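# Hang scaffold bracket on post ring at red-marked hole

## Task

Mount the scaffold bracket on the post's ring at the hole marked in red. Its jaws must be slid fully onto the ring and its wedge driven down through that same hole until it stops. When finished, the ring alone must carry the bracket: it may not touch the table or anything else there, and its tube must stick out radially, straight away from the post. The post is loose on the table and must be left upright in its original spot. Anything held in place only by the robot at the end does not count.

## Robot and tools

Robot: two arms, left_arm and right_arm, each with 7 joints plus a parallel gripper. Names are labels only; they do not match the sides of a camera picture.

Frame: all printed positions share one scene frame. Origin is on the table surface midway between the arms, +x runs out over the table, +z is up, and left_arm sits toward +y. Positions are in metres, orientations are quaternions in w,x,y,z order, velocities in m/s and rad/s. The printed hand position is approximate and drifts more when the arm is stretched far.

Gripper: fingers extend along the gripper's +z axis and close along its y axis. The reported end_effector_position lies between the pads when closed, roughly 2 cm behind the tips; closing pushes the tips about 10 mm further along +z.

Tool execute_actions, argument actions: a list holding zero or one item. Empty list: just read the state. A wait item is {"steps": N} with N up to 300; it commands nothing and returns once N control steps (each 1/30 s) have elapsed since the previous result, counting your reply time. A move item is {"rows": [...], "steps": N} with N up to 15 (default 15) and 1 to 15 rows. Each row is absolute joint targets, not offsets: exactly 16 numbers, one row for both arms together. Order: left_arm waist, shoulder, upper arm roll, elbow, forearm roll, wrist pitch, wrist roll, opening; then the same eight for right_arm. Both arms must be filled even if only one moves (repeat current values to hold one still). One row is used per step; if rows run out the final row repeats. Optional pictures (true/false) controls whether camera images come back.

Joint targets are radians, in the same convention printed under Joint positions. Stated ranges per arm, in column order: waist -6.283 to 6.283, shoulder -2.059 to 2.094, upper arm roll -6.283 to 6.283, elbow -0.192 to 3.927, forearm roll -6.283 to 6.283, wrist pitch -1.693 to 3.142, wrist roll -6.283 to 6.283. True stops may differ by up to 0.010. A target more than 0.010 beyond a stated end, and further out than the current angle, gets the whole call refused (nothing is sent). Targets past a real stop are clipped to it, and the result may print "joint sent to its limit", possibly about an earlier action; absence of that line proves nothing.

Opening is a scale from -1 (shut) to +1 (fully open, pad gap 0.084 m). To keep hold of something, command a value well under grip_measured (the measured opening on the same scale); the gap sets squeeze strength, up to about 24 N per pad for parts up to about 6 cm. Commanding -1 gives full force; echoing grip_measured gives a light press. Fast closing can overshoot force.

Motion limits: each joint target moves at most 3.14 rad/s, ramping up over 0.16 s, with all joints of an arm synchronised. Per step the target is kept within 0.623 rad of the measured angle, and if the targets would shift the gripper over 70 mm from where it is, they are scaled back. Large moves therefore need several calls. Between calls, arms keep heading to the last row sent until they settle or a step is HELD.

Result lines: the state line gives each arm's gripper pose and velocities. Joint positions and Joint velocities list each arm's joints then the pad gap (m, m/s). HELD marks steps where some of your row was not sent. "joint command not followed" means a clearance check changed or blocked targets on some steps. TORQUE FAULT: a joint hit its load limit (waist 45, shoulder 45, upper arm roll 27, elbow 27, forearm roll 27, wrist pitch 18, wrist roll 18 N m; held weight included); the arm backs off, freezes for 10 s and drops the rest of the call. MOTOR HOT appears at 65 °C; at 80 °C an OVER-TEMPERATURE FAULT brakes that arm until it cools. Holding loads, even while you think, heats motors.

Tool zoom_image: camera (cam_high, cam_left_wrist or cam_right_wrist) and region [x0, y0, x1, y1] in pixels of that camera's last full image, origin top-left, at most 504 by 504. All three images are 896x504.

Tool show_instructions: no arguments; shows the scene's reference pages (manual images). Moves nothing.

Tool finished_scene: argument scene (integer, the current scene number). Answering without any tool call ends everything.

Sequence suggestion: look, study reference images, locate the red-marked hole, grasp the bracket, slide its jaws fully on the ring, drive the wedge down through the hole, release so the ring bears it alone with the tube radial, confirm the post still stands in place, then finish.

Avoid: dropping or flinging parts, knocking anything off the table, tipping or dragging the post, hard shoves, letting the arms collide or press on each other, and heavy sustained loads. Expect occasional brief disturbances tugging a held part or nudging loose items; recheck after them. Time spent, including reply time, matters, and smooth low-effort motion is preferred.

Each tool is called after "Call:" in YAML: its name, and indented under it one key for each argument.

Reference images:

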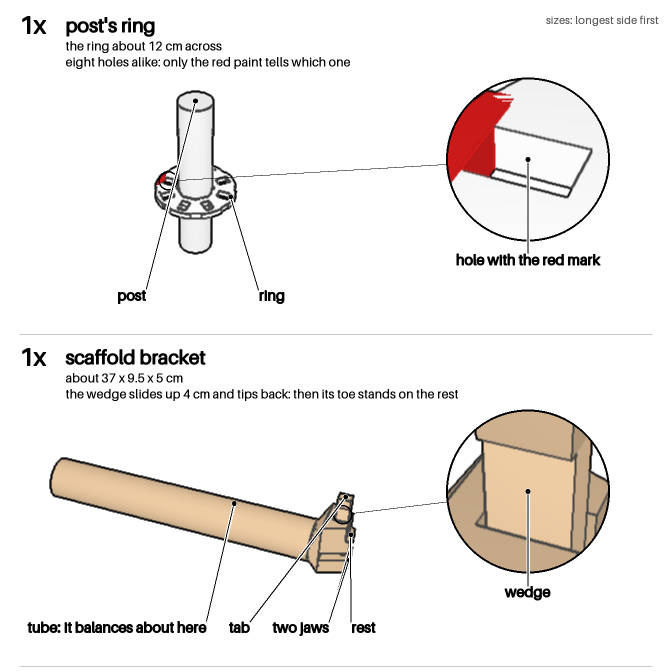

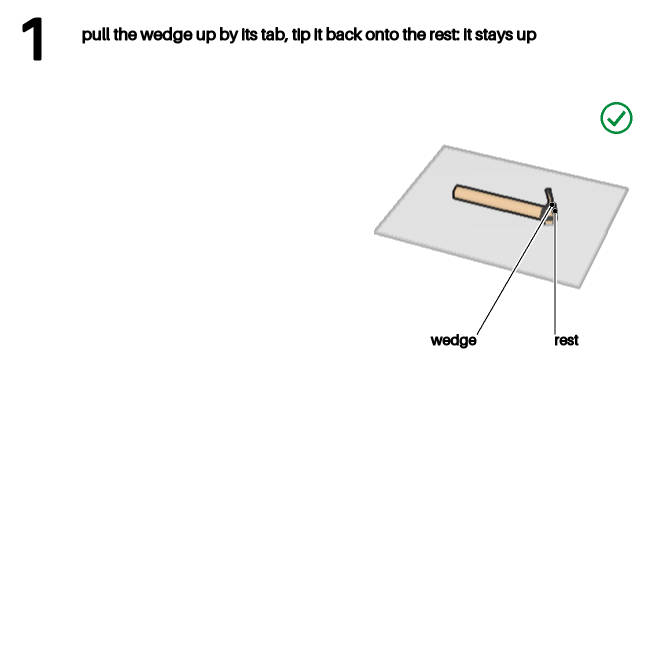

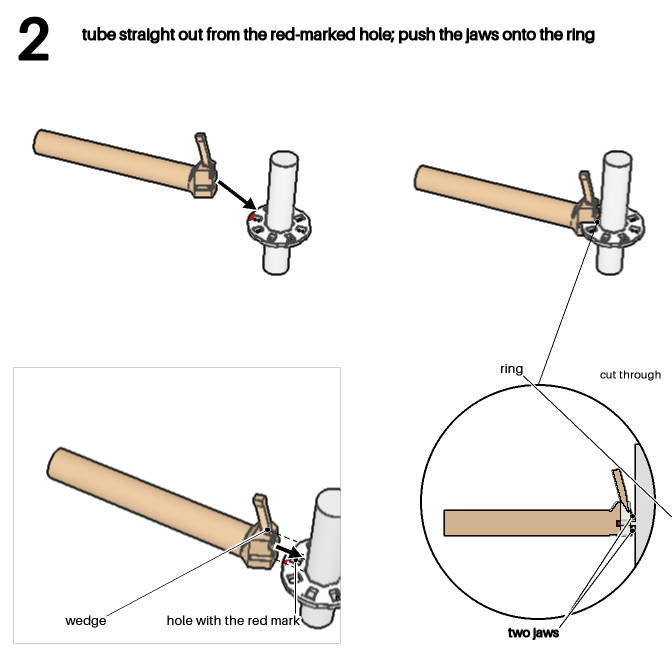

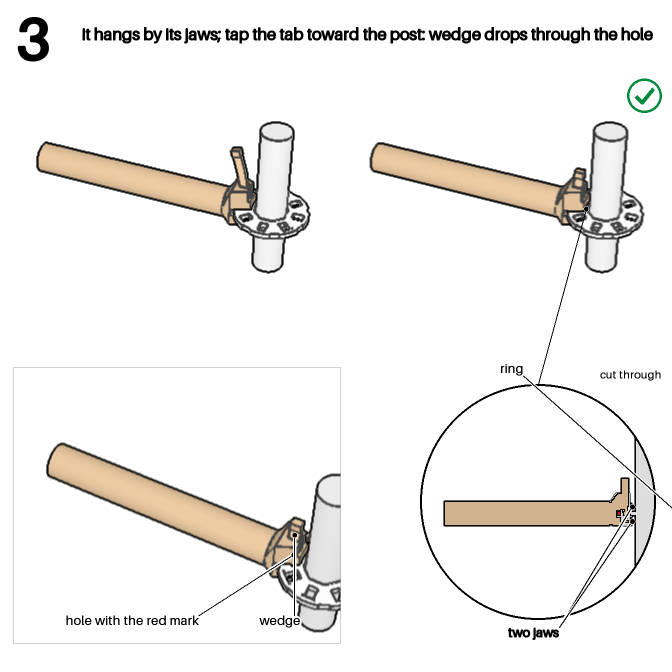

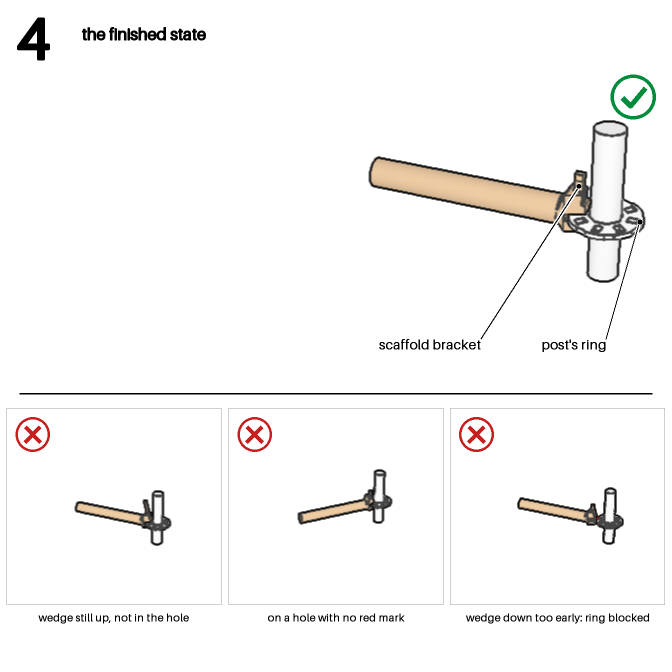

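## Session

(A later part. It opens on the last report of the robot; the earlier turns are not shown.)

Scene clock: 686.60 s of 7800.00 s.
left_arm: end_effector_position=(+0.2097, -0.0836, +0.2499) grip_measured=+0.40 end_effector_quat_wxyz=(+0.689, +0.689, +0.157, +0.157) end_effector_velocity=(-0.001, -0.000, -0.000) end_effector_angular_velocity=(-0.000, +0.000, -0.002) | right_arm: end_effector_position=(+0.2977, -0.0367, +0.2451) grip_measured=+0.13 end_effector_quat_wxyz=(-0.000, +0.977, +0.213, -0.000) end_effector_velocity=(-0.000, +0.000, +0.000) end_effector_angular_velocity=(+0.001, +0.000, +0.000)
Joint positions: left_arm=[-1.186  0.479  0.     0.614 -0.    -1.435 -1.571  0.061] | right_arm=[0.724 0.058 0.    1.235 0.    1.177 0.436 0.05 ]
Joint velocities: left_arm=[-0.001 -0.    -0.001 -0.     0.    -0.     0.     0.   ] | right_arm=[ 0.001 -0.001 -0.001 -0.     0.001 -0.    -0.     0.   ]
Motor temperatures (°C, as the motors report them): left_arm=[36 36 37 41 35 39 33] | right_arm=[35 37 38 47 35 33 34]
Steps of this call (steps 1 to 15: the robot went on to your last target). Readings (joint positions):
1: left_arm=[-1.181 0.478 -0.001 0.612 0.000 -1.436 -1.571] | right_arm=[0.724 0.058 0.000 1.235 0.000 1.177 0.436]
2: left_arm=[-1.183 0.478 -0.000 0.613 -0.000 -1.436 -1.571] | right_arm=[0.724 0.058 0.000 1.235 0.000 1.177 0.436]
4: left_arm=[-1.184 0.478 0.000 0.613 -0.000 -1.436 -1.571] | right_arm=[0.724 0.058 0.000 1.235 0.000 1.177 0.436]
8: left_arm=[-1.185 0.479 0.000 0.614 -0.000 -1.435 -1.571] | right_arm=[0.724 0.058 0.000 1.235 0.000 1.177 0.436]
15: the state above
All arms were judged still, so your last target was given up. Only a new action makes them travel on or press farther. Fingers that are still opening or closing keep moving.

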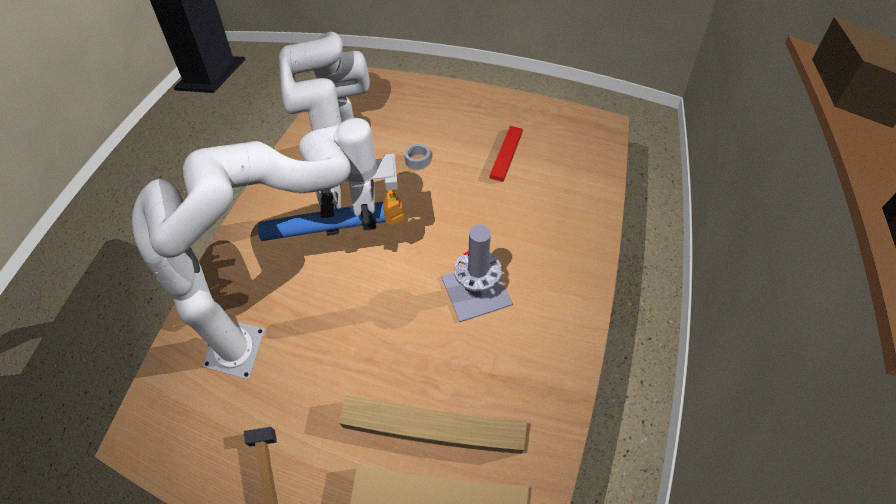

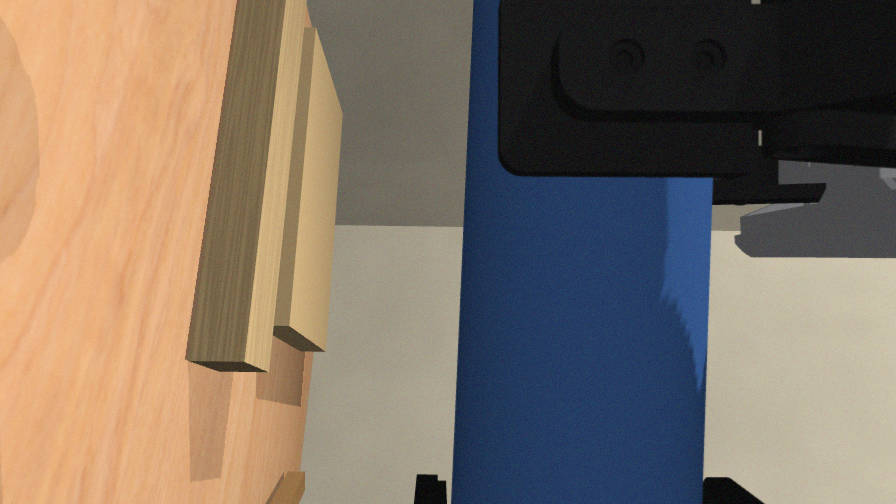

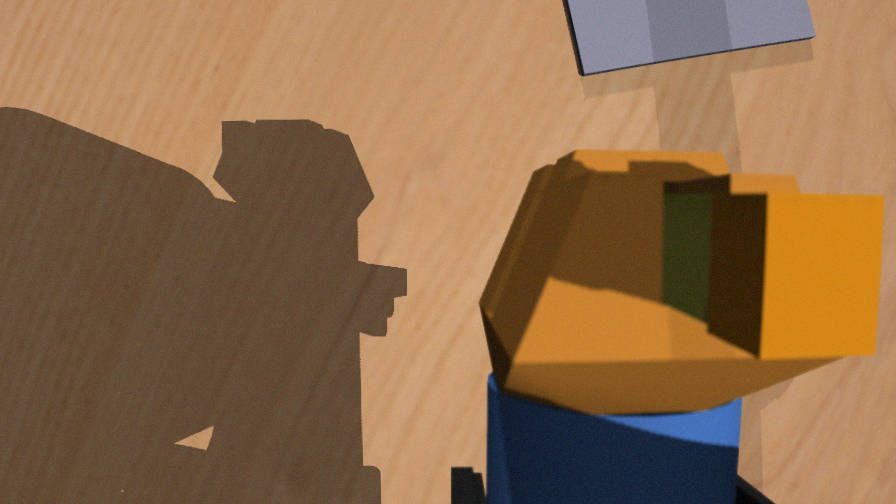

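Call:
execute_actions:
  actions:
    - {"rows": [[-1.186,0.4785,0,0.6138,0,-1.4355,-1.571,0.35, 0.7241,0.0585,0,1.2354,0,1.1769,0.436,-1],[-1.186,0.4785,0,0.6138,0,-1.4355,-1.571,0.3, 0.7241,0.0585,0,1.2354,0,1.1769,0.436,-1],[-1.186,0.4785,0,0.6138,0,-1.4355,-1.571,0.25, 0.7241,0.0585,0,1.2354,0,1.1769,0.436,-1],[-1.186,0.4785,0,0.6138,0,-1.4355,-1.571,0.2, 0.7241,0.0585,0,1.2354,0,1.1769,0.436,-1],[-1.186,0.4785,0,0.6138,0,-1.4355,-1.571,0.15, 0.7241,0.0585,0,1.2354,0,1.1769,0.436,-1],[-1.186,0.4785,0,0.6138,0,-1.4355,-1.571,0.1, 0.7241,0.0585,0,1.2354,0,1.1769,0.436,-1],[-1.186,0.4785,0,0.6138,0,-1.4355,-1.571,0.0, 0.7241,0.0585,0,1.2354,0,1.1769,0.436,-1],[-1.186,0.4785,0,0.6138,0,-1.4355,-1.571,-0.2, 0.7241,0.0585,0,1.2354,0,1.1769,0.436,-1],[-1.186,0.4785,0,0.6138,0,-1.4355,-1.571,-0.5, 0.7241,0.0585,0,1.2354,0,1.1769,0.436,-1],[-1.186,0.4785,0,0.6138,0,-1.4355,-1.571,-1, 0.7241,0.0585,0,1.2354,0,1.1769,0.436,-1]], "steps": 15}
  pictures: false

Call:
execute_actions:
  actions:
    - {"rows": [[-1.186,0.4785,0,0.6138,0,-1.4355,-1.571,-1, 0.7241,0.0585,0,1.2354,0,1.1769,0.436,-1],[-1.186,0.4785,0,0.6138,0,-1.4355,-1.571,-1, 0.7241,0.0585,0,1.2354,0,1.1769,0.436,-0.6],[-1.186,0.4785,0,0.6138,0,-1.4355,-1.571,-1, 0.7241,0.0585,0,1.2354,0,1.1769,0.436,-0.3],[-1.186,0.4785,0,0.6138,0,-1.4355,-1.571,-1, 0.7241,0.0585,0,1.2354,0,1.1769,0.436,-0.1],[-1.186,0.4785,0,0.6138,0,-1.4355,-1.571,-1, 0.7241,0.0585,0,1.2354,0,1.1769,0.436,0.0],[-1.186,0.4785,0,0.6138,0,-1.4355,-1.571,-1, 0.7241,0.0585,0,1.2354,0,1.1769,0.436,0.05],[-1.186,0.4785,0,0.6138,0,-1.4355,-1.571,-1, 0.7241,0.0585,0,1.2354,0,1.1769,0.436,0.1],[-1.186,0.4785,0,0.6138,0,-1.4355,-1.571,-1, 0.7241,0.0585,0,1.2354,0,1.1769,0.436,0.15],[-1.186,0.4785,0,0.6138,0,-1.4355,-1.571,-1, 0.7241,0.0585,0,1.2354,0,1.1769,0.436,0.2],[-1.186,0.4785,0,0.6138,0,-1.4355,-1.571,-1, 0.7241,0.0585,0,1.2354,0,1.1769,0.436,0.25],[-1.186,0.4785,0,0.6138,0,-1.4355,-1.571,-1, 0.7241,0.0585,0,1.2354,0,1.1769,0.436,0.3],[-1.186,0.4785,0,0.6138,0,-1.4355,-1.571,-1, 0.7241,0.0585,0,1.2354,0,1.1769,0.436,0.35]], "steps": 15}

Scene clock: 713.43 s of 7800.00 s.
left_arm: end_effector_position=(+0.2092, -0.0835, +0.2491) grip_measured=+0.13 end_effector_quat_wxyz=(+0.689, +0.690, +0.158, +0.157) end_effector_velocity=(+0.000, -0.000, +0.000) end_effector_angular_velocity=(-0.001, -0.001, +0.000) | right_arm: end_effector_position=(+0.2984, -0.0372, +0.2454) grip_measured=+0.13 end_effector_quat_wxyz=(+0.000, +0.977, +0.213, +0.000) end_effector_velocity=(-0.000, +0.000, -0.000) end_effector_angular_velocity=(+0.000, +0.001, -0.000)
Joint positions: left_arm=[-1.186  0.479 -0.     0.613  0.    -1.435 -1.571  0.05 ] | right_arm=[ 0.724  0.058 -0.001  1.236 -0.001  1.177  0.436  0.05 ]
Joint velocities: left_arm=[ 0.    -0.001  0.     0.     0.    -0.     0.     0.   ] | right_arm=[-0.     0.     0.001 -0.     0.    -0.     0.001  0.   ]
Motor temperatures (°C, as the motors report them): left_arm=[36 36 37 41 35 39 33] | right_arm=[35 37 38 48 35 34 34]
Steps of this call (steps 1 to 90: nothing new was sent; then 23.33 s passed at rest; steps 91 to 105: all 15 steps of this action). Readings (joint positions):
91: left_arm=[-1.186 0.479 0.000 0.614 0.000 -1.435 -1.571] | right_arm=[0.724 0.058 -0.000 1.235 -0.000 1.177 0.436]
92: left_arm=[-1.186 0.479 -0.000 0.613 0.000 -1.435 -1.571] | right_arm=[0.724 0.058 -0.000 1.236 -0.000 1.177 0.436]
94: left_arm=[-1.186 0.479 -0.000 0.612 0.000 -1.435 -1.571] | right_arm=[0.724 0.058 -0.001 1.236 -0.000 1.177 0.436]
98: left_arm=[-1.186 0.479 -0.000 0.612 0.000 -1.435 -1.571] | right_arm=[0.723 0.058 -0.001 1.236 -0.001 1.177 0.436]
105: the state above

Scene clock: 713.93 s of 7800.00 s.
left_arm: end_effector_position=(+0.2078, -0.0847, +0.2493) grip_measured=+0.13 end_effector_quat_wxyz=(+0.689, +0.690, +0.157, +0.155) end_effector_velocity=(+0.011, +0.006, +0.004) end_effector_angular_velocity=(-0.004, -0.016, +0.024) | right_arm: end_effector_position=(+0.2976, -0.0350, +0.2469) grip_measured=+0.34 end_effector_quat_wxyz=(-0.002, +0.977, +0.214, +0.002) end_effector_velocity=(+0.001, -0.014, -0.015) end_effector_angular_velocity=(-0.036, +0.026, -0.014)
Joint positions: left_arm=[-1.187  0.479 -0.002  0.614  0.001 -1.434 -1.572  0.05 ] | right_arm=[0.725 0.057 0.001 1.238 0.001 1.175 0.437 0.059]
Joint velocities: left_arm=[ 0.006 -0.003  0.016  0.    -0.004 -0.007  0.006 -0.   ] | right_arm=[-0.006  0.01  -0.012 -0.022 -0.003  0.012 -0.003 -0.   ]
Motor temperatures (°C, as the motors report them): left_arm=[36 36 37 41 35 39 33] | right_arm=[35 37 38 48 35 34 34]
Steps of this call (steps 1 to 15: all 15 steps of this action). Readings (joint positions):
1: left_arm=[-1.186 0.479 -0.000 0.613 0.000 -1.435 -1.571] | right_arm=[0.724 0.058 -0.001 1.236 -0.001 1.177 0.436]
2: left_arm=[-1.186 0.479 -0.000 0.613 0.000 -1.435 -1.571] | right_arm=[0.724 0.058 -0.001 1.236 -0.001 1.177 0.436]
4: left_arm=[-1.186 0.479 -0.000 0.613 0.000 -1.435 -1.571] | right_arm=[0.724 0.058 -0.001 1.236 -0.000 1.177 0.436]
8: left_arm=[-1.186 0.479 -0.000 0.613 0.000 -1.435 -1.571] | right_arm=[0.724 0.058 -0.001 1.236 -0.000 1.177 0.436]
15: the state above

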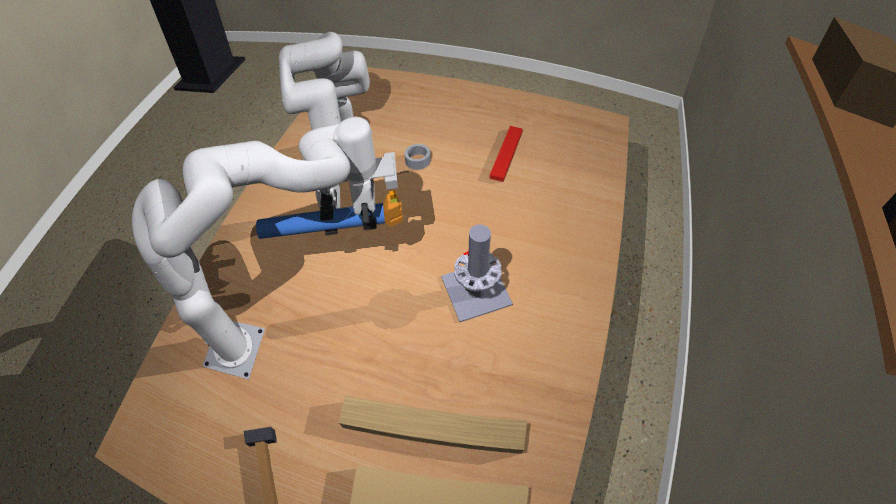

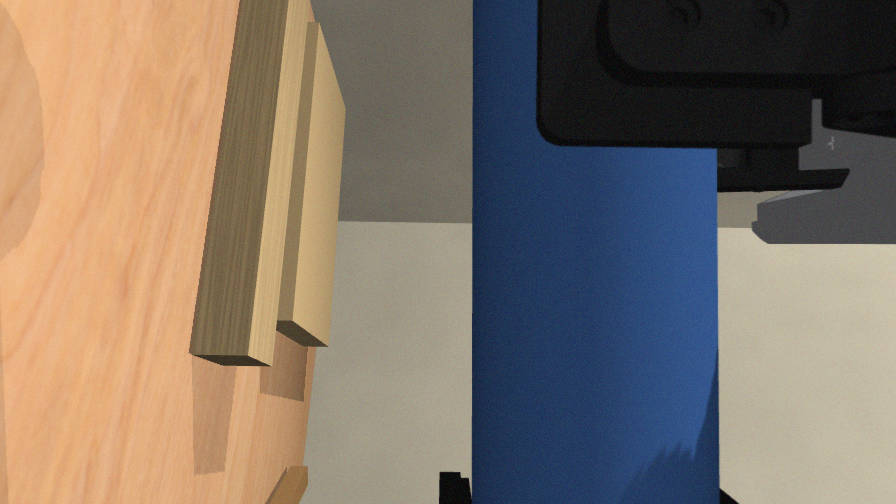

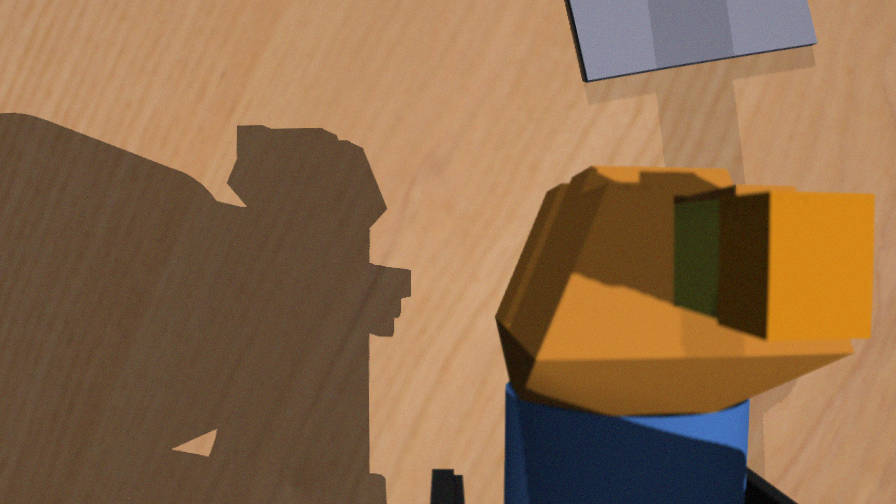

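Call:
execute_actions:
  actions:
    - {"rows": [[-1.186,0.4785,0,0.6138,0,-1.4355,-1.571,-1, 0.7274,0.0465,0,1.2215,0,1.1751,0.4393,0.45],[-1.186,0.4785,0,0.6138,0,-1.4355,-1.571,-1, 0.7308,0.0344,0,1.2076,0,1.1732,0.4426,0.45],[-1.186,0.4785,0,0.6138,0,-1.4355,-1.571,-1, 0.7341,0.0224,0,1.1938,0,1.1714,0.4459,0.45],[-1.186,0.4785,0,0.6138,0,-1.4355,-1.571,-1, 0.7374,0.0103,0,1.1799,0,1.1696,0.4492,0.45],[-1.186,0.4785,0,0.6138,0,-1.4355,-1.571,-1, 0.7408,-0.0018,0,1.166,0,1.1678,0.4525,0.45],[-1.186,0.4785,0,0.6138,0,-1.4355,-1.571,-1, 0.7441,-0.0138,0,1.1521,0,1.1659,0.4558,0.45],[-1.186,0.4785,0,0.6138,0,-1.4355,-1.571,-1, 0.7474,-0.0259,0,1.1382,0,1.1641,0.4591,0.45],[-1.186,0.4785,0,0.6138,0,-1.4355,-1.571,-1, 0.7507,-0.0379,0,1.1244,0,1.1623,0.4624,0.45],[-1.186,0.4785,0,0.6138,0,-1.4355,-1.571,-1, 0.7541,-0.05,0,1.1105,0,1.1604,0.4657,0.45],[-1.186,0.4785,0,0.6138,0,-1.4355,-1.571,-1, 0.7574,-0.062,0,1.0966,0,1.1586,0.469,0.45]], "steps": 15}
  pictures: false

Call:
execute_actions:
  actions:
    - {"steps": 12}

Scene clock: 744.17 s of 7800.00 s.
left_arm: end_effector_position=(+0.2095, -0.0837, +0.2500) grip_measured=+0.13 end_effector_quat_wxyz=(+0.689, +0.689, +0.157, +0.157) end_effector_velocity=(-0.001, -0.000, +0.000) end_effector_angular_velocity=(-0.000, +0.001, -0.002) | right_arm: end_effector_position=(+0.2637, -0.0538, +0.2455) grip_measured=+0.44 end_effector_quat_wxyz=(-0.000, +0.977, +0.214, +0.000) end_effector_velocity=(-0.015, -0.012, -0.005) end_effector_angular_velocity=(-0.004, +0.005, -0.012)
Joint positions: left_arm=[-1.186  0.478 -0.     0.614  0.    -1.435 -1.571  0.05 ] | right_arm=[ 0.756 -0.057  0.     1.103  0.     1.16   0.467  0.063]
Joint velocities: left_arm=[-0.001  0.    -0.     0.     0.001  0.    -0.001  0.   ] | right_arm=[ 0.015 -0.054 -0.007 -0.073  0.    -0.012  0.019 -0.   ]
Motor temperatures (°C, as the motors report them): left_arm=[36 37 37 42 35 40 33] | right_arm=[35 37 38 46 35 33 34]
Steps of this call (steps 1 to 15: the robot went on to your last target; steps 16 to 90: nothing new was sent; then 26.73 s passed at rest; steps 91 to 105: all 15 steps of this action). Readings (joint positions):
91: left_arm=[-1.186 0.478 -0.000 0.614 0.000 -1.435 -1.571] | right_arm=[0.724 0.058 -0.000 1.235 -0.000 1.177 0.436]
92: left_arm=[-1.186 0.478 -0.000 0.614 0.000 -1.436 -1.571] | right_arm=[0.725 0.056 -0.000 1.232 -0.000 1.176 0.437]
94: left_arm=[-1.186 0.478 0.000 0.614 -0.000 -1.436 -1.571] | right_arm=[0.728 0.043 -0.001 1.217 -0.000 1.174 0.441]
98: left_arm=[-1.186 0.478 -0.000 0.614 0.000 -1.435 -1.571] | right_arm=[0.740 0.001 0.000 1.169 0.000 1.168 0.452]
105: the state above

Scene clock: 744.57 s of 7800.00 s.
left_arm: end_effector_position=(+0.2095, -0.0837, +0.2500) grip_measured=+0.13 end_effector_quat_wxyz=(+0.689, +0.689, +0.157, +0.157) end_effector_velocity=(+0.000, -0.001, +0.001) end_effector_angular_velocity=(-0.003, -0.001, -0.000) | right_arm: end_effector_position=(+0.2624, -0.0549, +0.2450) grip_measured=+0.44 end_effector_quat_wxyz=(+0.000, +0.977, +0.214, -0.000) end_effector_velocity=(-0.001, -0.000, +0.000) end_effector_angular_velocity=(+0.001, +0.001, -0.000)
Joint positions: left_arm=[-1.186  0.479  0.     0.614  0.    -1.435 -1.571  0.05 ] | right_arm=[ 0.757 -0.062 -0.     1.097 -0.     1.159  0.469  0.063]
Joint velocities: left_arm=[ 0.     0.    -0.     0.003  0.    -0.    -0.    -0.   ] | right_arm=[ 0.    -0.002 -0.    -0.001  0.002 -0.    -0.     0.   ]
Motor temperatures (°C, as the motors report them): left_arm=[36 37 37 42 35 40 33] | right_arm=[35 37 38 46 35 33 34]
Steps of this call (steps 1 to 12: the robot went on to your last target). Readings (joint positions):
1: left_arm=[-1.186 0.478 -0.000 0.614 0.000 -1.436 -1.571] | right_arm=[0.756 -0.059 0.000 1.101 0.000 1.159 0.468]
2: left_arm=[-1.186 0.478 -0.000 0.614 -0.000 -1.436 -1.571] | right_arm=[0.757 -0.059 -0.000 1.100 -0.000 1.159 0.468]
4: left_arm=[-1.186 0.479 0.000 0.614 -0.000 -1.435 -1.571] | right_arm=[0.757 -0.060 -0.000 1.098 -0.000 1.159 0.469]
8: left_arm=[-1.186 0.478 -0.000 0.614 0.000 -1.436 -1.571] | right_arm=[0.757 -0.061 -0.000 1.097 -0.000 1.159 0.469]
12: the state above

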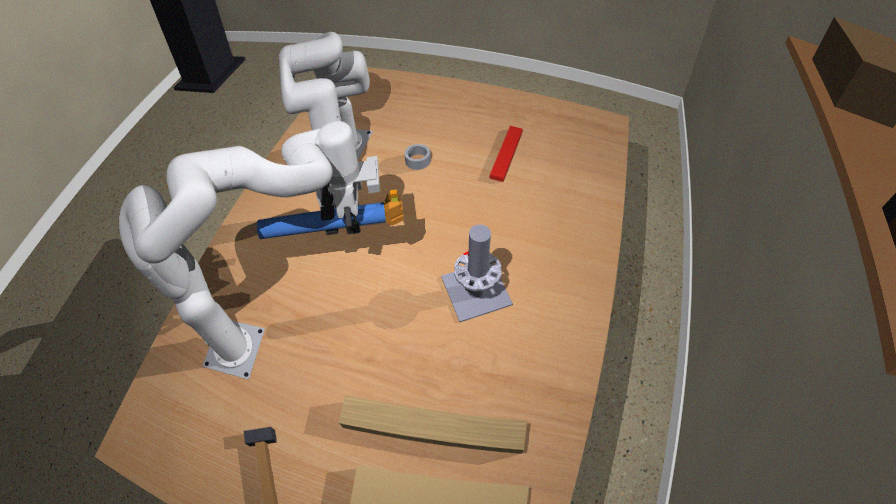

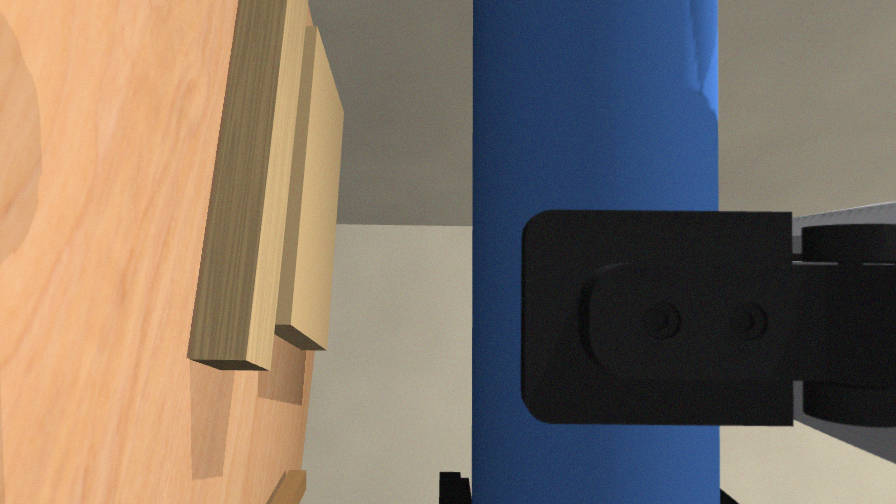

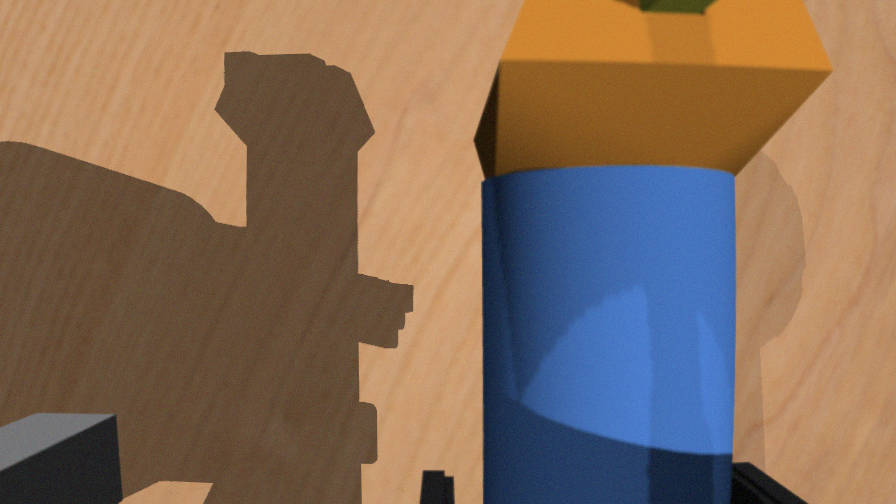

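Call:
execute_actions:
  actions:
    - {"rows": [[-1.186,0.4785,0,0.6138,0,-1.4355,-1.571,-1, 0.7574,-0.062,0,1.0966,0,1.1586,0.469,0.35],[-1.186,0.4785,0,0.6138,0,-1.4355,-1.571,-1, 0.7574,-0.062,0,1.0966,0,1.1586,0.469,0.3],[-1.186,0.4785,0,0.6138,0,-1.4355,-1.571,-1, 0.7574,-0.062,0,1.0966,0,1.1586,0.469,0.25],[-1.186,0.4785,0,0.6138,0,-1.4355,-1.571,-1, 0.7574,-0.062,0,1.0966,0,1.1586,0.469,0.2],[-1.186,0.4785,0,0.6138,0,-1.4355,-1.571,-1, 0.7574,-0.062,0,1.0966,0,1.1586,0.469,0.15],[-1.186,0.4785,0,0.6138,0,-1.4355,-1.571,-1, 0.7574,-0.062,0,1.0966,0,1.1586,0.469,0.1],[-1.186,0.4785,0,0.6138,0,-1.4355,-1.571,-1, 0.7574,-0.062,0,1.0966,0,1.1586,0.469,0.0],[-1.186,0.4785,0,0.6138,0,-1.4355,-1.571,-1, 0.7574,-0.062,0,1.0966,0,1.1586,0.469,-0.2],[-1.186,0.4785,0,0.6138,0,-1.4355,-1.571,-1, 0.7574,-0.062,0,1.0966,0,1.1586,0.469,-0.5],[-1.186,0.4785,0,0.6138,0,-1.4355,-1.571,-1, 0.7574,-0.062,0,1.0966,0,1.1586,0.469,-1]], "steps": 15}
  pictures: false

Call:
execute_actions:
  actions:
    - {"rows": [[-1.186,0.4785,0,0.6138,0,-1.4355,-1.571,-0.6, 0.7574,-0.062,0,1.0966,0,1.1586,0.469,-1],[-1.186,0.4785,0,0.6138,0,-1.4355,-1.571,-0.3, 0.7574,-0.062,0,1.0966,0,1.1586,0.469,-1],[-1.186,0.4785,0,0.6138,0,-1.4355,-1.571,-0.1, 0.7574,-0.062,0,1.0966,0,1.1586,0.469,-1],[-1.186,0.4785,0,0.6138,0,-1.4355,-1.571,0.0, 0.7574,-0.062,0,1.0966,0,1.1586,0.469,-1],[-1.186,0.4785,0,0.6138,0,-1.4355,-1.571,0.05, 0.7574,-0.062,0,1.0966,0,1.1586,0.469,-1],[-1.186,0.4785,0,0.6138,0,-1.4355,-1.571,0.1, 0.7574,-0.062,0,1.0966,0,1.1586,0.469,-1],[-1.186,0.4785,0,0.6138,0,-1.4355,-1.571,0.13, 0.7574,-0.062,0,1.0966,0,1.1586,0.469,-1],[-1.186,0.4785,0,0.6138,0,-1.4355,-1.571,0.16, 0.7574,-0.062,0,1.0966,0,1.1586,0.469,-1],[-1.186,0.4785,0,0.6138,0,-1.4355,-1.571,0.19, 0.7574,-0.062,0,1.0966,0,1.1586,0.469,-1],[-1.186,0.4785,0,0.6138,0,-1.4355,-1.571,0.22, 0.7574,-0.062,0,1.0966,0,1.1586,0.469,-1],[-1.186,0.4785,0,0.6138,0,-1.4355,-1.571,0.25, 0.7574,-0.062,0,1.0966,0,1.1586,0.469,-1],[-1.186,0.4785,0,0.6138,0,-1.4355,-1.571,0.3, 0.7574,-0.062,0,1.0966,0,1.1586,0.469,-1],[-1.186,0.4785,0,0.6138,0,-1.4355,-1.571,0.35, 0.7574,-0.062,0,1.0966,0,1.1586,0.469,-1],[-1.186,0.4785,0,0.6138,0,-1.4355,-1.571,0.4, 0.7574,-0.062,0,1.0966,0,1.1586,0.469,-1]], "steps": 15}
  pictures: false

Call:
execute_actions:
  actions:
    - {"steps": 20}

Scene clock: 770.80 s of 7800.00 s.
left_arm: end_effector_position=(+0.2095, -0.0837, +0.2499) grip_measured=+0.13 end_effector_quat_wxyz=(+0.689, +0.689, +0.157, +0.157) end_effector_velocity=(-0.000, -0.000, +0.001) end_effector_angular_velocity=(-0.001, -0.001, -0.001) | right_arm: end_effector_position=(+0.2623, -0.0548, +0.2451) grip_measured=+0.13 end_effector_quat_wxyz=(-0.000, +0.977, +0.214, +0.000) end_effector_velocity=(+0.000, -0.000, -0.000) end_effector_angular_velocity=(-0.000, -0.000, +0.000)
Joint positions: left_arm=[-1.186  0.479 -0.     0.614  0.    -1.435 -1.571  0.05 ] | right_arm=[ 0.757 -0.062  0.     1.097  0.     1.159  0.469  0.05 ]
Joint velocities: left_arm=[-0.001 -0.    -0.     0.001 -0.    -0.     0.001 -0.   ] | right_arm=[ 0.    -0.    -0.001 -0.    -0.001 -0.    -0.    -0.   ]
Motor temperatures (°C, as the motors report them): left_arm=[36 37 37 42 35 41 33] | right_arm=[35 36 38 45 35 33 34]
Steps of this call (steps 1 to 15: the robot went on to your last target; steps 16 to 90: nothing new was sent; then 22.73 s passed at rest; steps 91 to 105: all 15 steps of this action). Readings (joint positions):
91: left_arm=[-1.186 0.479 -0.000 0.614 0.000 -1.435 -1.571] | right_arm=[0.757 -0.062 0.000 1.097 -0.000 1.159 0.469]
92: left_arm=[-1.186 0.478 -0.000 0.614 -0.000 -1.436 -1.571] | right_arm=[0.757 -0.062 -0.000 1.097 0.000 1.159 0.469]
94: left_arm=[-1.186 0.478 0.000 0.614 -0.000 -1.435 -1.571] | right_arm=[0.757 -0.062 -0.000 1.097 -0.000 1.159 0.469]
98: left_arm=[-1.186 0.479 -0.000 0.614 0.000 -1.435 -1.571] | right_arm=[0.758 -0.062 0.000 1.097 0.000 1.159 0.469]
105: the state above

Scene clock: 771.30 s of 7800.00 s.
left_arm: end_effector_position=(+0.2093, -0.0845, +0.2537) grip_measured=+0.39 end_effector_quat_wxyz=(+0.693, +0.686, +0.156, +0.158) end_effector_velocity=(+0.016, +0.010, -0.009) end_effector_angular_velocity=(+0.026, +0.006, +0.036) | right_arm: end_effector_position=(+0.2616, -0.0561, +0.2422) grip_measured=+0.13 end_effector_quat_wxyz=(+0.002, +0.977, +0.213, -0.003) end_effector_velocity=(-0.001, -0.001, -0.002) end_effector_angular_velocity=(-0.006, -0.001, +0.007)
Joint positions: left_arm=[-1.187  0.476 -0.     0.617  0.    -1.439 -1.57   0.061] | right_arm=[ 0.757 -0.059 -0.     1.093 -0.     1.159  0.469  0.05 ]
Joint velocities: left_arm=[ 0.012  0.003  0.021 -0.012 -0.006  0.011 -0.002  0.007] | right_arm=[ 0.    -0.001  0.003 -0.006 -0.005 -0.    -0.002 -0.   ]
Motor temperatures (°C, as the motors report them): left_arm=[36 37 37 42 35 41 33] | right_arm=[35 36 38 45 35 33 34]
Steps of this call (steps 1 to 15: all 15 steps of this action). Readings (joint positions):
1: left_arm=[-1.186 0.479 -0.000 0.614 0.000 -1.435 -1.571] | right_arm=[0.757 -0.062 0.000 1.097 0.000 1.159 0.469]
2: left_arm=[-1.186 0.479 -0.000 0.614 0.000 -1.435 -1.571] | right_arm=[0.757 -0.062 0.000 1.097 0.000 1.159 0.469]
4: left_arm=[-1.186 0.479 -0.000 0.614 0.000 -1.435 -1.571] | right_arm=[0.757 -0.062 0.000 1.097 0.000 1.159 0.469]
8: left_arm=[-1.186 0.478 -0.000 0.614 0.000 -1.436 -1.571] | right_arm=[0.757 -0.062 0.000 1.097 0.000 1.158 0.469]
15: the state above

Scene clock: 771.97 s of 7800.00 s.
left_arm: end_effector_position=(+0.2096, -0.0837, +0.2501) grip_measured=+0.39 end_effector_quat_wxyz=(+0.689, +0.689, +0.157, +0.157) end_effector_velocity=(+0.000, -0.000, +0.000) end_effector_angular_velocity=(-0.001, +0.000, -0.001) | right_arm: end_effector_position=(+0.2623, -0.0550, +0.2449) grip_measured=+0.13 end_effector_quat_wxyz=(+0.000, +0.977, +0.214, -0.000) end_effector_velocity=(-0.000, +0.000, -0.000) end_effector_angular_velocity=(+0.000, -0.001, -0.002)
Joint positions: left_arm=[-1.186  0.478  0.     0.614 -0.    -1.436 -1.571  0.061] | right_arm=[ 0.757 -0.062 -0.     1.096  0.     1.159  0.469  0.05 ]
Joint velocities: left_arm=[ 0.     0.001 -0.     0.002  0.001  0.    -0.    -0.   ] | right_arm=[ 0.001 -0.     0.    -0.001 -0.    -0.001  0.004 -0.   ]
Motor temperatures (°C, as the motors report them): left_arm=[36 37 37 42 35 40 33] | right_arm=[35 36 38 45 35 33 34]
Steps of this call (steps 1 to 15: the robot went on to your last target; steps 16 to 20: nothing new was sent). Readings (joint positions):
1: left_arm=[-1.186 0.476 0.000 0.617 -0.000 -1.439 -1.571] | right_arm=[0.757 -0.060 -0.000 1.093 -0.000 1.159 0.469]
2: left_arm=[-1.186 0.476 0.001 0.617 -0.000 -1.439 -1.571] | right_arm=[0.757 -0.060 -0.000 1.093 -0.000 1.160 0.469]
4: left_arm=[-1.185 0.476 0.002 0.616 -0.001 -1.438 -1.571] | right_arm=[0.757 -0.060 -0.000 1.093 -0.000 1.160 0.469]
8: left_arm=[-1.186 0.477 0.001 0.615 -0.000 -1.437 -1.571] | right_arm=[0.757 -0.061 0.000 1.095 -0.000 1.159 0.469]
20: the state above
All arms were judged still, so your last target was given up. Only a new action makes them travel on or press farther. Fingers that are still opening or closing keep moving.

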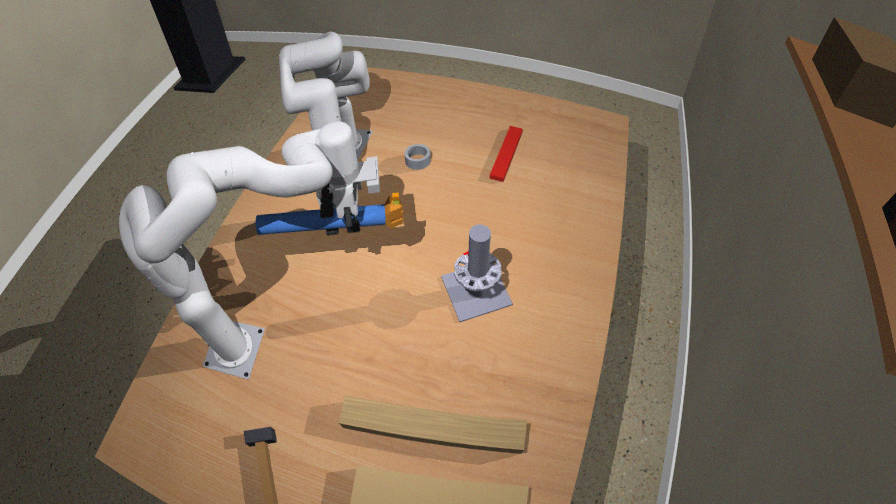

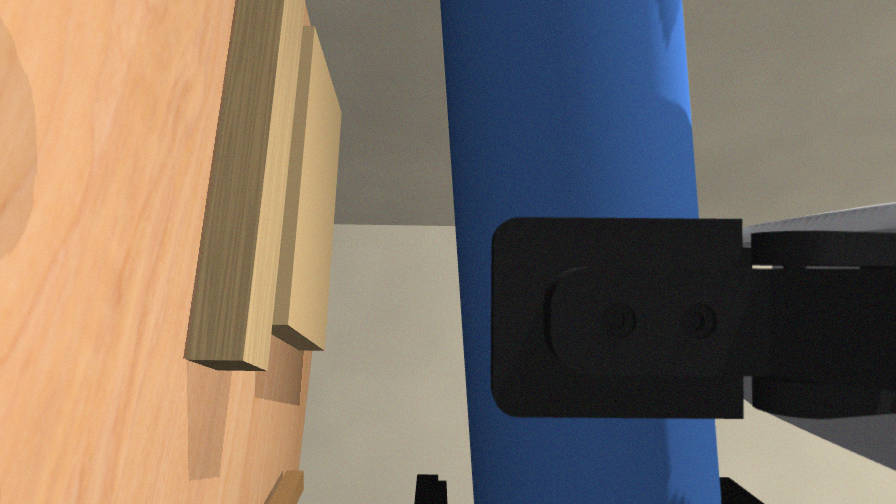

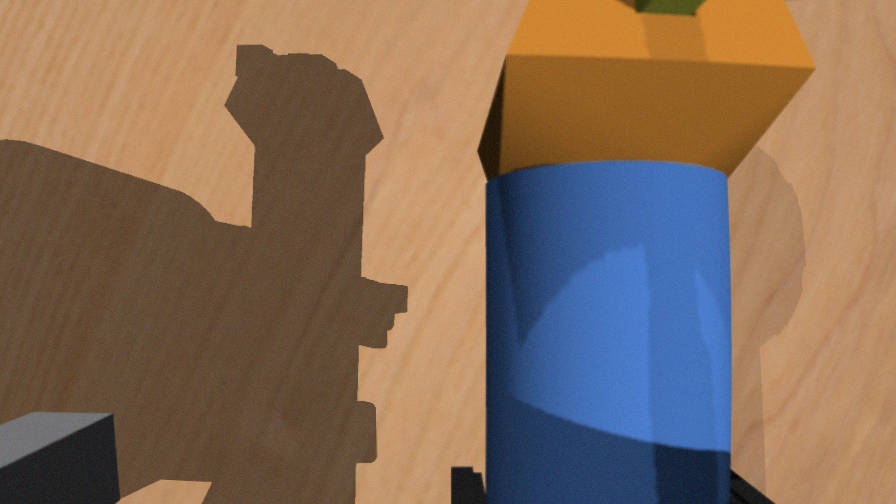

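Call:
execute_actions:
  actions:
    - {"rows": [[-1.186,0.4785,0,0.6138,0,-1.4355,-1.571,0.45, 0.7574,-0.062,0,1.0966,0,1.1586,0.469,-1],[-1.186,0.4785,0,0.6138,0,-1.4355,-1.571,0.5, 0.7574,-0.062,0,1.0966,0,1.1586,0.469,-1],[-1.186,0.4785,0,0.6138,0,-1.4355,-1.571,0.55, 0.7574,-0.062,0,1.0966,0,1.1586,0.469,-1],[-1.186,0.4785,0,0.6138,0,-1.4355,-1.571,0.6, 0.7574,-0.062,0,1.0966,0,1.1586,0.469,-1]], "steps": 15}

Scene clock: 789.13 s of 7800.00 s.
left_arm: end_effector_position=(+0.2095, -0.0837, +0.2500) grip_measured=+0.60 end_effector_quat_wxyz=(+0.689, +0.689, +0.157, +0.157) end_effector_velocity=(-0.000, +0.000, -0.001) end_effector_angular_velocity=(+0.002, +0.001, -0.001) | right_arm: end_effector_position=(+0.2624, -0.0549, +0.2450) grip_measured=+0.13 end_effector_quat_wxyz=(+0.000, +0.977, +0.214, -0.000) end_effector_velocity=(-0.000, +0.000, -0.000) end_effector_angular_velocity=(-0.000, -0.001, +0.001)
Joint positions: left_arm=[-1.186  0.478 -0.     0.614  0.    -1.435 -1.571  0.069] | right_arm=[ 0.757 -0.062  0.     1.097 -0.     1.159  0.469  0.05 ]
Joint velocities: left_arm=[-0.     0.    -0.    -0.002  0.     0.     0.     0.   ] | right_arm=[ 0.     0.     0.001 -0.    -0.001 -0.    -0.    -0.   ]
Motor temperatures (°C, as the motors report them): left_arm=[36 37 37 41 35 40 33] | right_arm=[35 37 38 48 35 33 34]
Steps of this call (steps 1 to 90: nothing new was sent; then 13.67 s passed at rest; steps 91 to 105: all 15 steps of this action). Readings (joint positions):
91: left_arm=[-1.186 0.479 0.000 0.614 0.000 -1.435 -1.571] | right_arm=[0.757 -0.062 0.000 1.097 -0.000 1.159 0.469]
92: left_arm=[-1.186 0.478 -0.000 0.614 -0.000 -1.435 -1.571] | right_arm=[0.757 -0.062 -0.000 1.097 0.000 1.159 0.469]
94: left_arm=[-1.186 0.478 -0.000 0.614 0.000 -1.436 -1.571] | right_arm=[0.757 -0.062 -0.000 1.097 0.000 1.159 0.469]
98: left_arm=[-1.186 0.479 -0.000 0.614 -0.000 -1.436 -1.571] | right_arm=[0.757 -0.062 -0.000 1.097 0.000 1.159 0.469]
105: the state above

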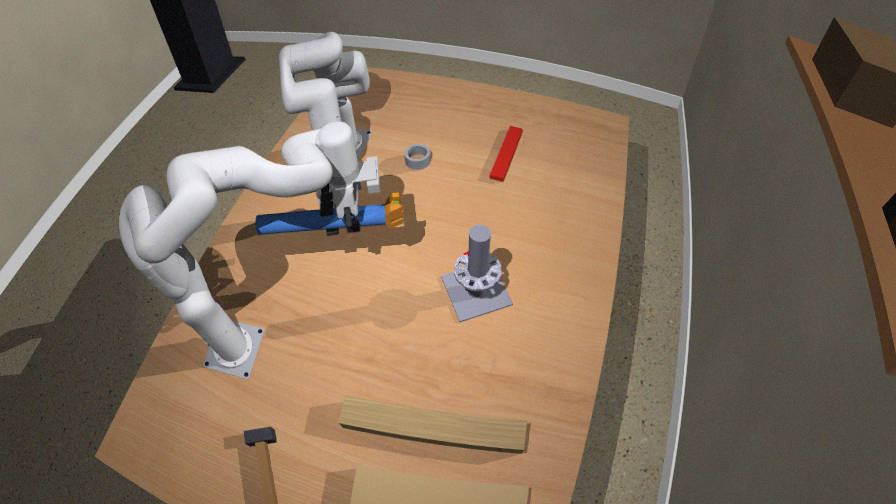

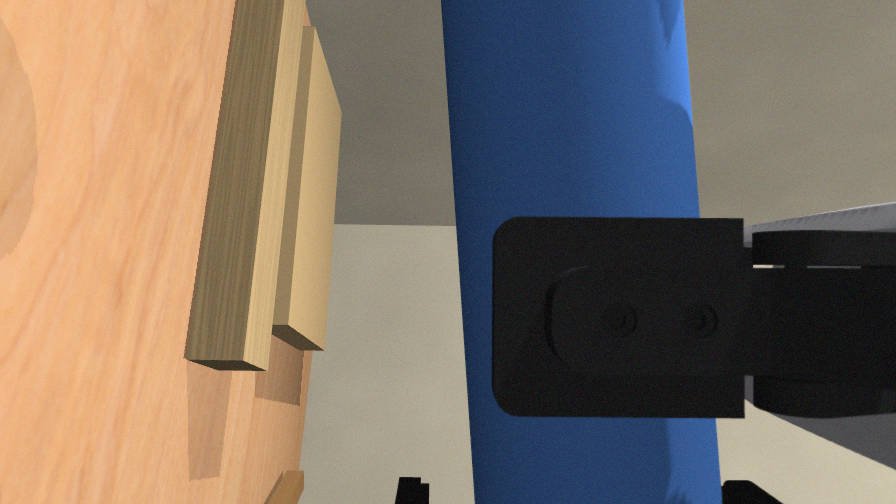

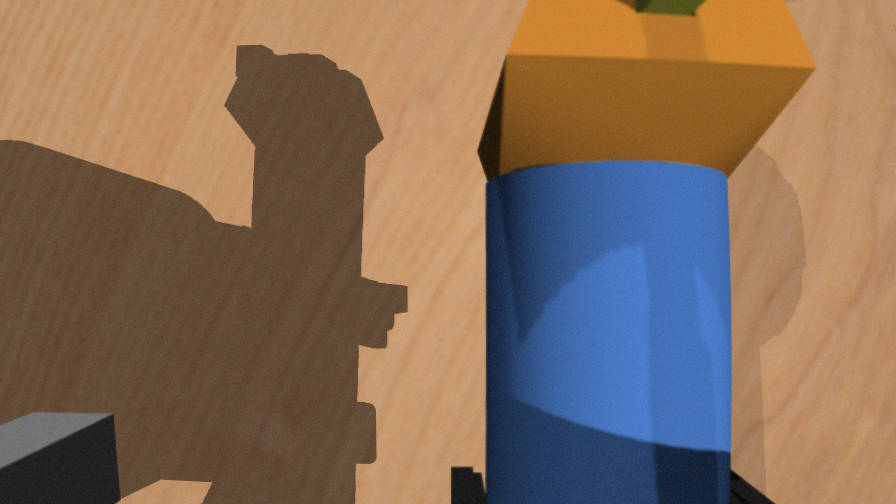

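Call:
execute_actions:
  actions:
    - {"rows": [[-1.186,0.4775,0,0.611,0,-1.4373,-1.571,0.6, 0.7557,-0.063,0,1.0956,0,1.1585,0.4673,-1],[-1.186,0.4746,0,0.6031,0,-1.4423,-1.571,0.6, 0.7511,-0.0656,0,1.0927,0,1.1584,0.4627,-1],[-1.186,0.4701,0,0.5911,0,-1.4499,-1.571,0.6, 0.7439,-0.0697,0,1.0883,0,1.1581,0.4556,-1],[-1.186,0.4644,0,0.5755,0,-1.4597,-1.571,0.6, 0.7347,-0.075,0,1.0827,0,1.1577,0.4464,-1],[-1.186,0.4577,0,0.5571,0,-1.4713,-1.571,0.6, 0.7238,-0.0813,0,1.076,0,1.1573,0.4356,-1],[-1.186,0.4502,0,0.5369,0,-1.4841,-1.571,0.6, 0.7119,-0.0882,0,1.0687,0,1.1568,0.4236,-1],[-1.186,0.4424,0,0.5155,0,-1.4977,-1.571,0.6, 0.6992,-0.0955,0,1.0609,0,1.1563,0.4109,-1],[-1.186,0.4343,0,0.4936,0,-1.5115,-1.571,0.6, 0.6862,-0.1029,0,1.0529,0,1.1559,0.3981,-1],[-1.186,0.4265,0,0.4722,0,-1.5251,-1.571,0.6, 0.6735,-0.1102,0,1.0451,0,1.1554,0.3854,-1],[-1.186,0.419,0,0.452,0,-1.5379,-1.571,0.6, 0.6616,-0.1171,0,1.0378,0,1.1549,0.3734,-1],[-1.186,0.4123,0,0.4336,0,-1.5495,-1.571,0.6, 0.6507,-0.1234,0,1.0311,0,1.1545,0.3626,-1],[-1.186,0.4066,0,0.418,0,-1.5593,-1.571,0.6, 0.6415,-0.1287,0,1.0255,0,1.1541,0.3534,-1],[-1.186,0.4021,0,0.406,0,-1.5669,-1.571,0.6, 0.6343,-0.1328,0,1.0211,0,1.1538,0.3463,-1],[-1.186,0.3992,0,0.3981,0,-1.5719,-1.571,0.6, 0.6297,-0.1354,0,1.0182,0,1.1537,0.3417,-1],[-1.186,0.3982,0,0.3953,0,-1.5737,-1.571,0.6, 0.628,-0.1364,0,1.0172,0,1.1536,0.34,-1]], "steps": 15}
  pictures: false

Call:
execute_actions:
  actions:
    - {"steps": 12}

Scene clock: 855.17 s of 7800.00 s.
left_arm: end_effector_position=(+0.1855, -0.0337, +0.2494) grip_measured=+0.60 end_effector_quat_wxyz=(+0.689, +0.690, +0.157, +0.157) end_effector_velocity=(-0.054, +0.113, +0.002) end_effector_angular_velocity=(+0.004, +0.001, +0.001) | right_arm: end_effector_position=(+0.2874, -0.1028, +0.2453) grip_measured=+0.13 end_effector_quat_wxyz=(-0.000, +0.977, +0.212, +0.000) end_effector_velocity=(+0.044, -0.101, -0.001) end_effector_angular_velocity=(-0.000, +0.001, -0.011)
Joint positions: left_arm=[-1.186  0.411 -0.     0.429 -0.    -1.551 -1.571  0.069] | right_arm=[ 0.646 -0.126 -0.002  1.029 -0.     1.155  0.36   0.05 ]
Joint velocities: left_arm=[ 0.001 -0.15  -0.    -0.409 -0.    -0.255  0.001  0.   ] | right_arm=[-0.231 -0.132 -0.004 -0.14  -0.001 -0.007 -0.223  0.   ]
Motor temperatures (°C, as the motors report them): left_arm=[36 36 37 40 35 39 33] | right_arm=[35 37 38 50 35 33 34]
Steps of this call (steps 1 to 15: the robot went on to your last target; steps 16 to 90: nothing new was sent; then 62.53 s passed at rest; steps 91 to 105: all 15 steps of this action). Readings (joint positions):
91: left_arm=[-1.186 0.478 0.000 0.614 0.000 -1.436 -1.571] | right_arm=[0.757 -0.062 0.000 1.097 0.000 1.159 0.469]
92: left_arm=[-1.186 0.478 0.000 0.613 0.000 -1.436 -1.571] | right_arm=[0.757 -0.062 0.000 1.096 0.000 1.159 0.468]
94: left_arm=[-1.186 0.475 0.000 0.606 0.000 -1.441 -1.571] | right_arm=[0.753 -0.065 0.001 1.093 0.000 1.158 0.463]
98: left_arm=[-1.186 0.458 0.000 0.558 0.000 -1.471 -1.571] | right_arm=[0.723 -0.082 0.001 1.075 0.000 1.157 0.434]
105: the state above

Scene clock: 855.57 s of 7800.00 s.
left_arm: end_effector_position=(+0.1810, -0.0245, +0.2501) grip_measured=+0.60 end_effector_quat_wxyz=(+0.689, +0.689, +0.157, +0.157) end_effector_velocity=(-0.000, +0.002, -0.000) end_effector_angular_velocity=(+0.001, +0.001, +0.001) | right_arm: end_effector_position=(+0.2896, -0.1096, +0.2450) grip_measured=+0.13 end_effector_quat_wxyz=(-0.000, +0.977, +0.214, +0.000) end_effector_velocity=(+0.003, -0.004, +0.001) end_effector_angular_velocity=(+0.001, -0.000, -0.011)
Joint positions: left_arm=[-1.186  0.398  0.     0.396  0.    -1.573 -1.571  0.069] | right_arm=[ 0.629 -0.136  0.     1.017  0.     1.154  0.34   0.05 ]
Joint velocities: left_arm=[-0.    -0.002  0.002 -0.006 -0.    -0.003 -0.001 -0.   ] | right_arm=[-0.006 -0.003 -0.006 -0.001  0.     0.    -0.001  0.   ]
Motor temperatures (°C, as the motors report them): left_arm=[36 36 37 40 35 39 33] | right_arm=[35 37 38 50 35 33 34]
Steps of this call (steps 1 to 12: the robot went on to your last target). Readings (joint positions):
1: left_arm=[-1.186 0.407 -0.000 0.418 -0.000 -1.559 -1.571] | right_arm=[0.640 -0.129 -0.002 1.025 -0.000 1.154 0.353]
2: left_arm=[-1.186 0.404 -0.000 0.410 -0.000 -1.564 -1.571] | right_arm=[0.635 -0.132 -0.002 1.022 -0.000 1.154 0.349]
4: left_arm=[-1.186 0.401 -0.000 0.402 -0.000 -1.569 -1.571] | right_arm=[0.631 -0.134 -0.001 1.020 -0.000 1.154 0.344]
8: left_arm=[-1.186 0.399 0.000 0.398 0.000 -1.573 -1.571] | right_arm=[0.630 -0.136 0.001 1.018 0.000 1.154 0.341]
12: the state above

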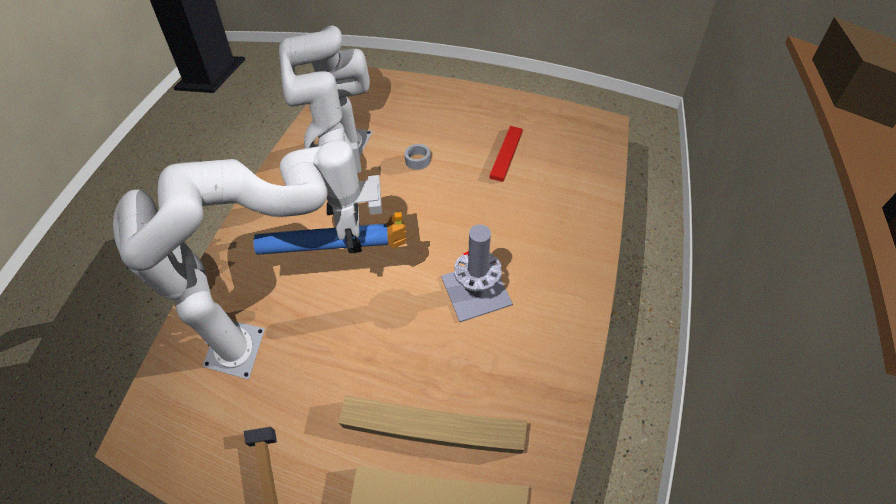

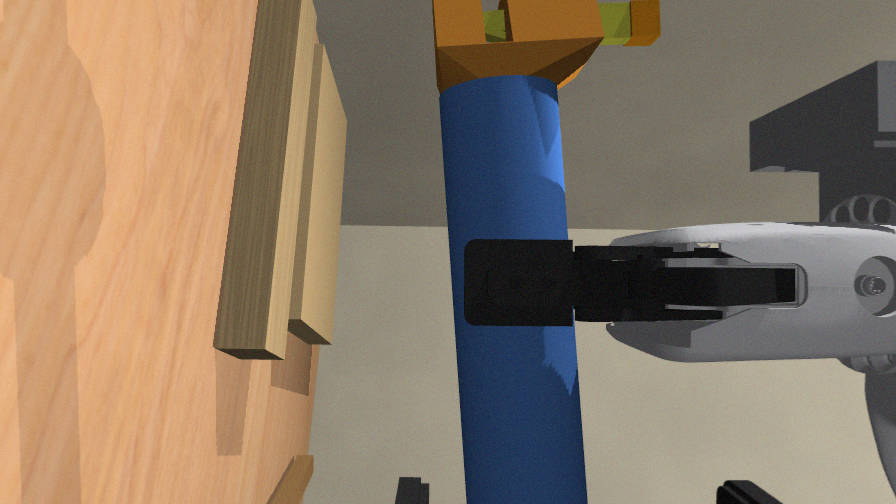

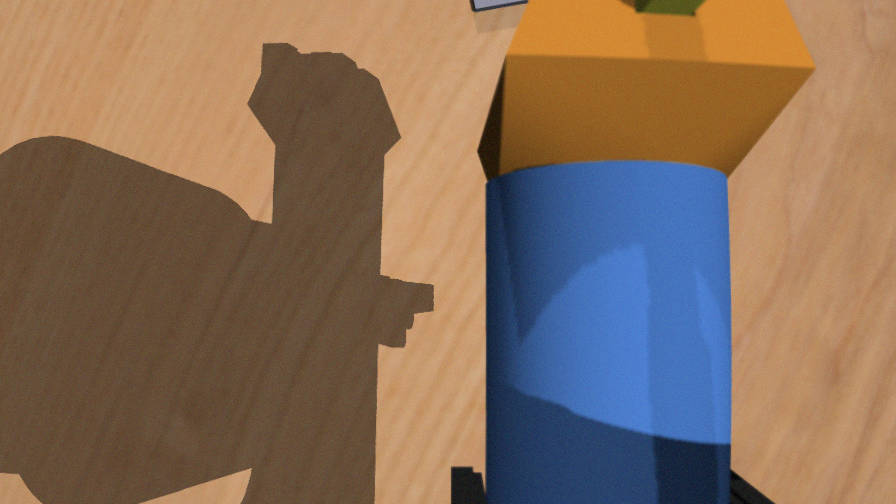

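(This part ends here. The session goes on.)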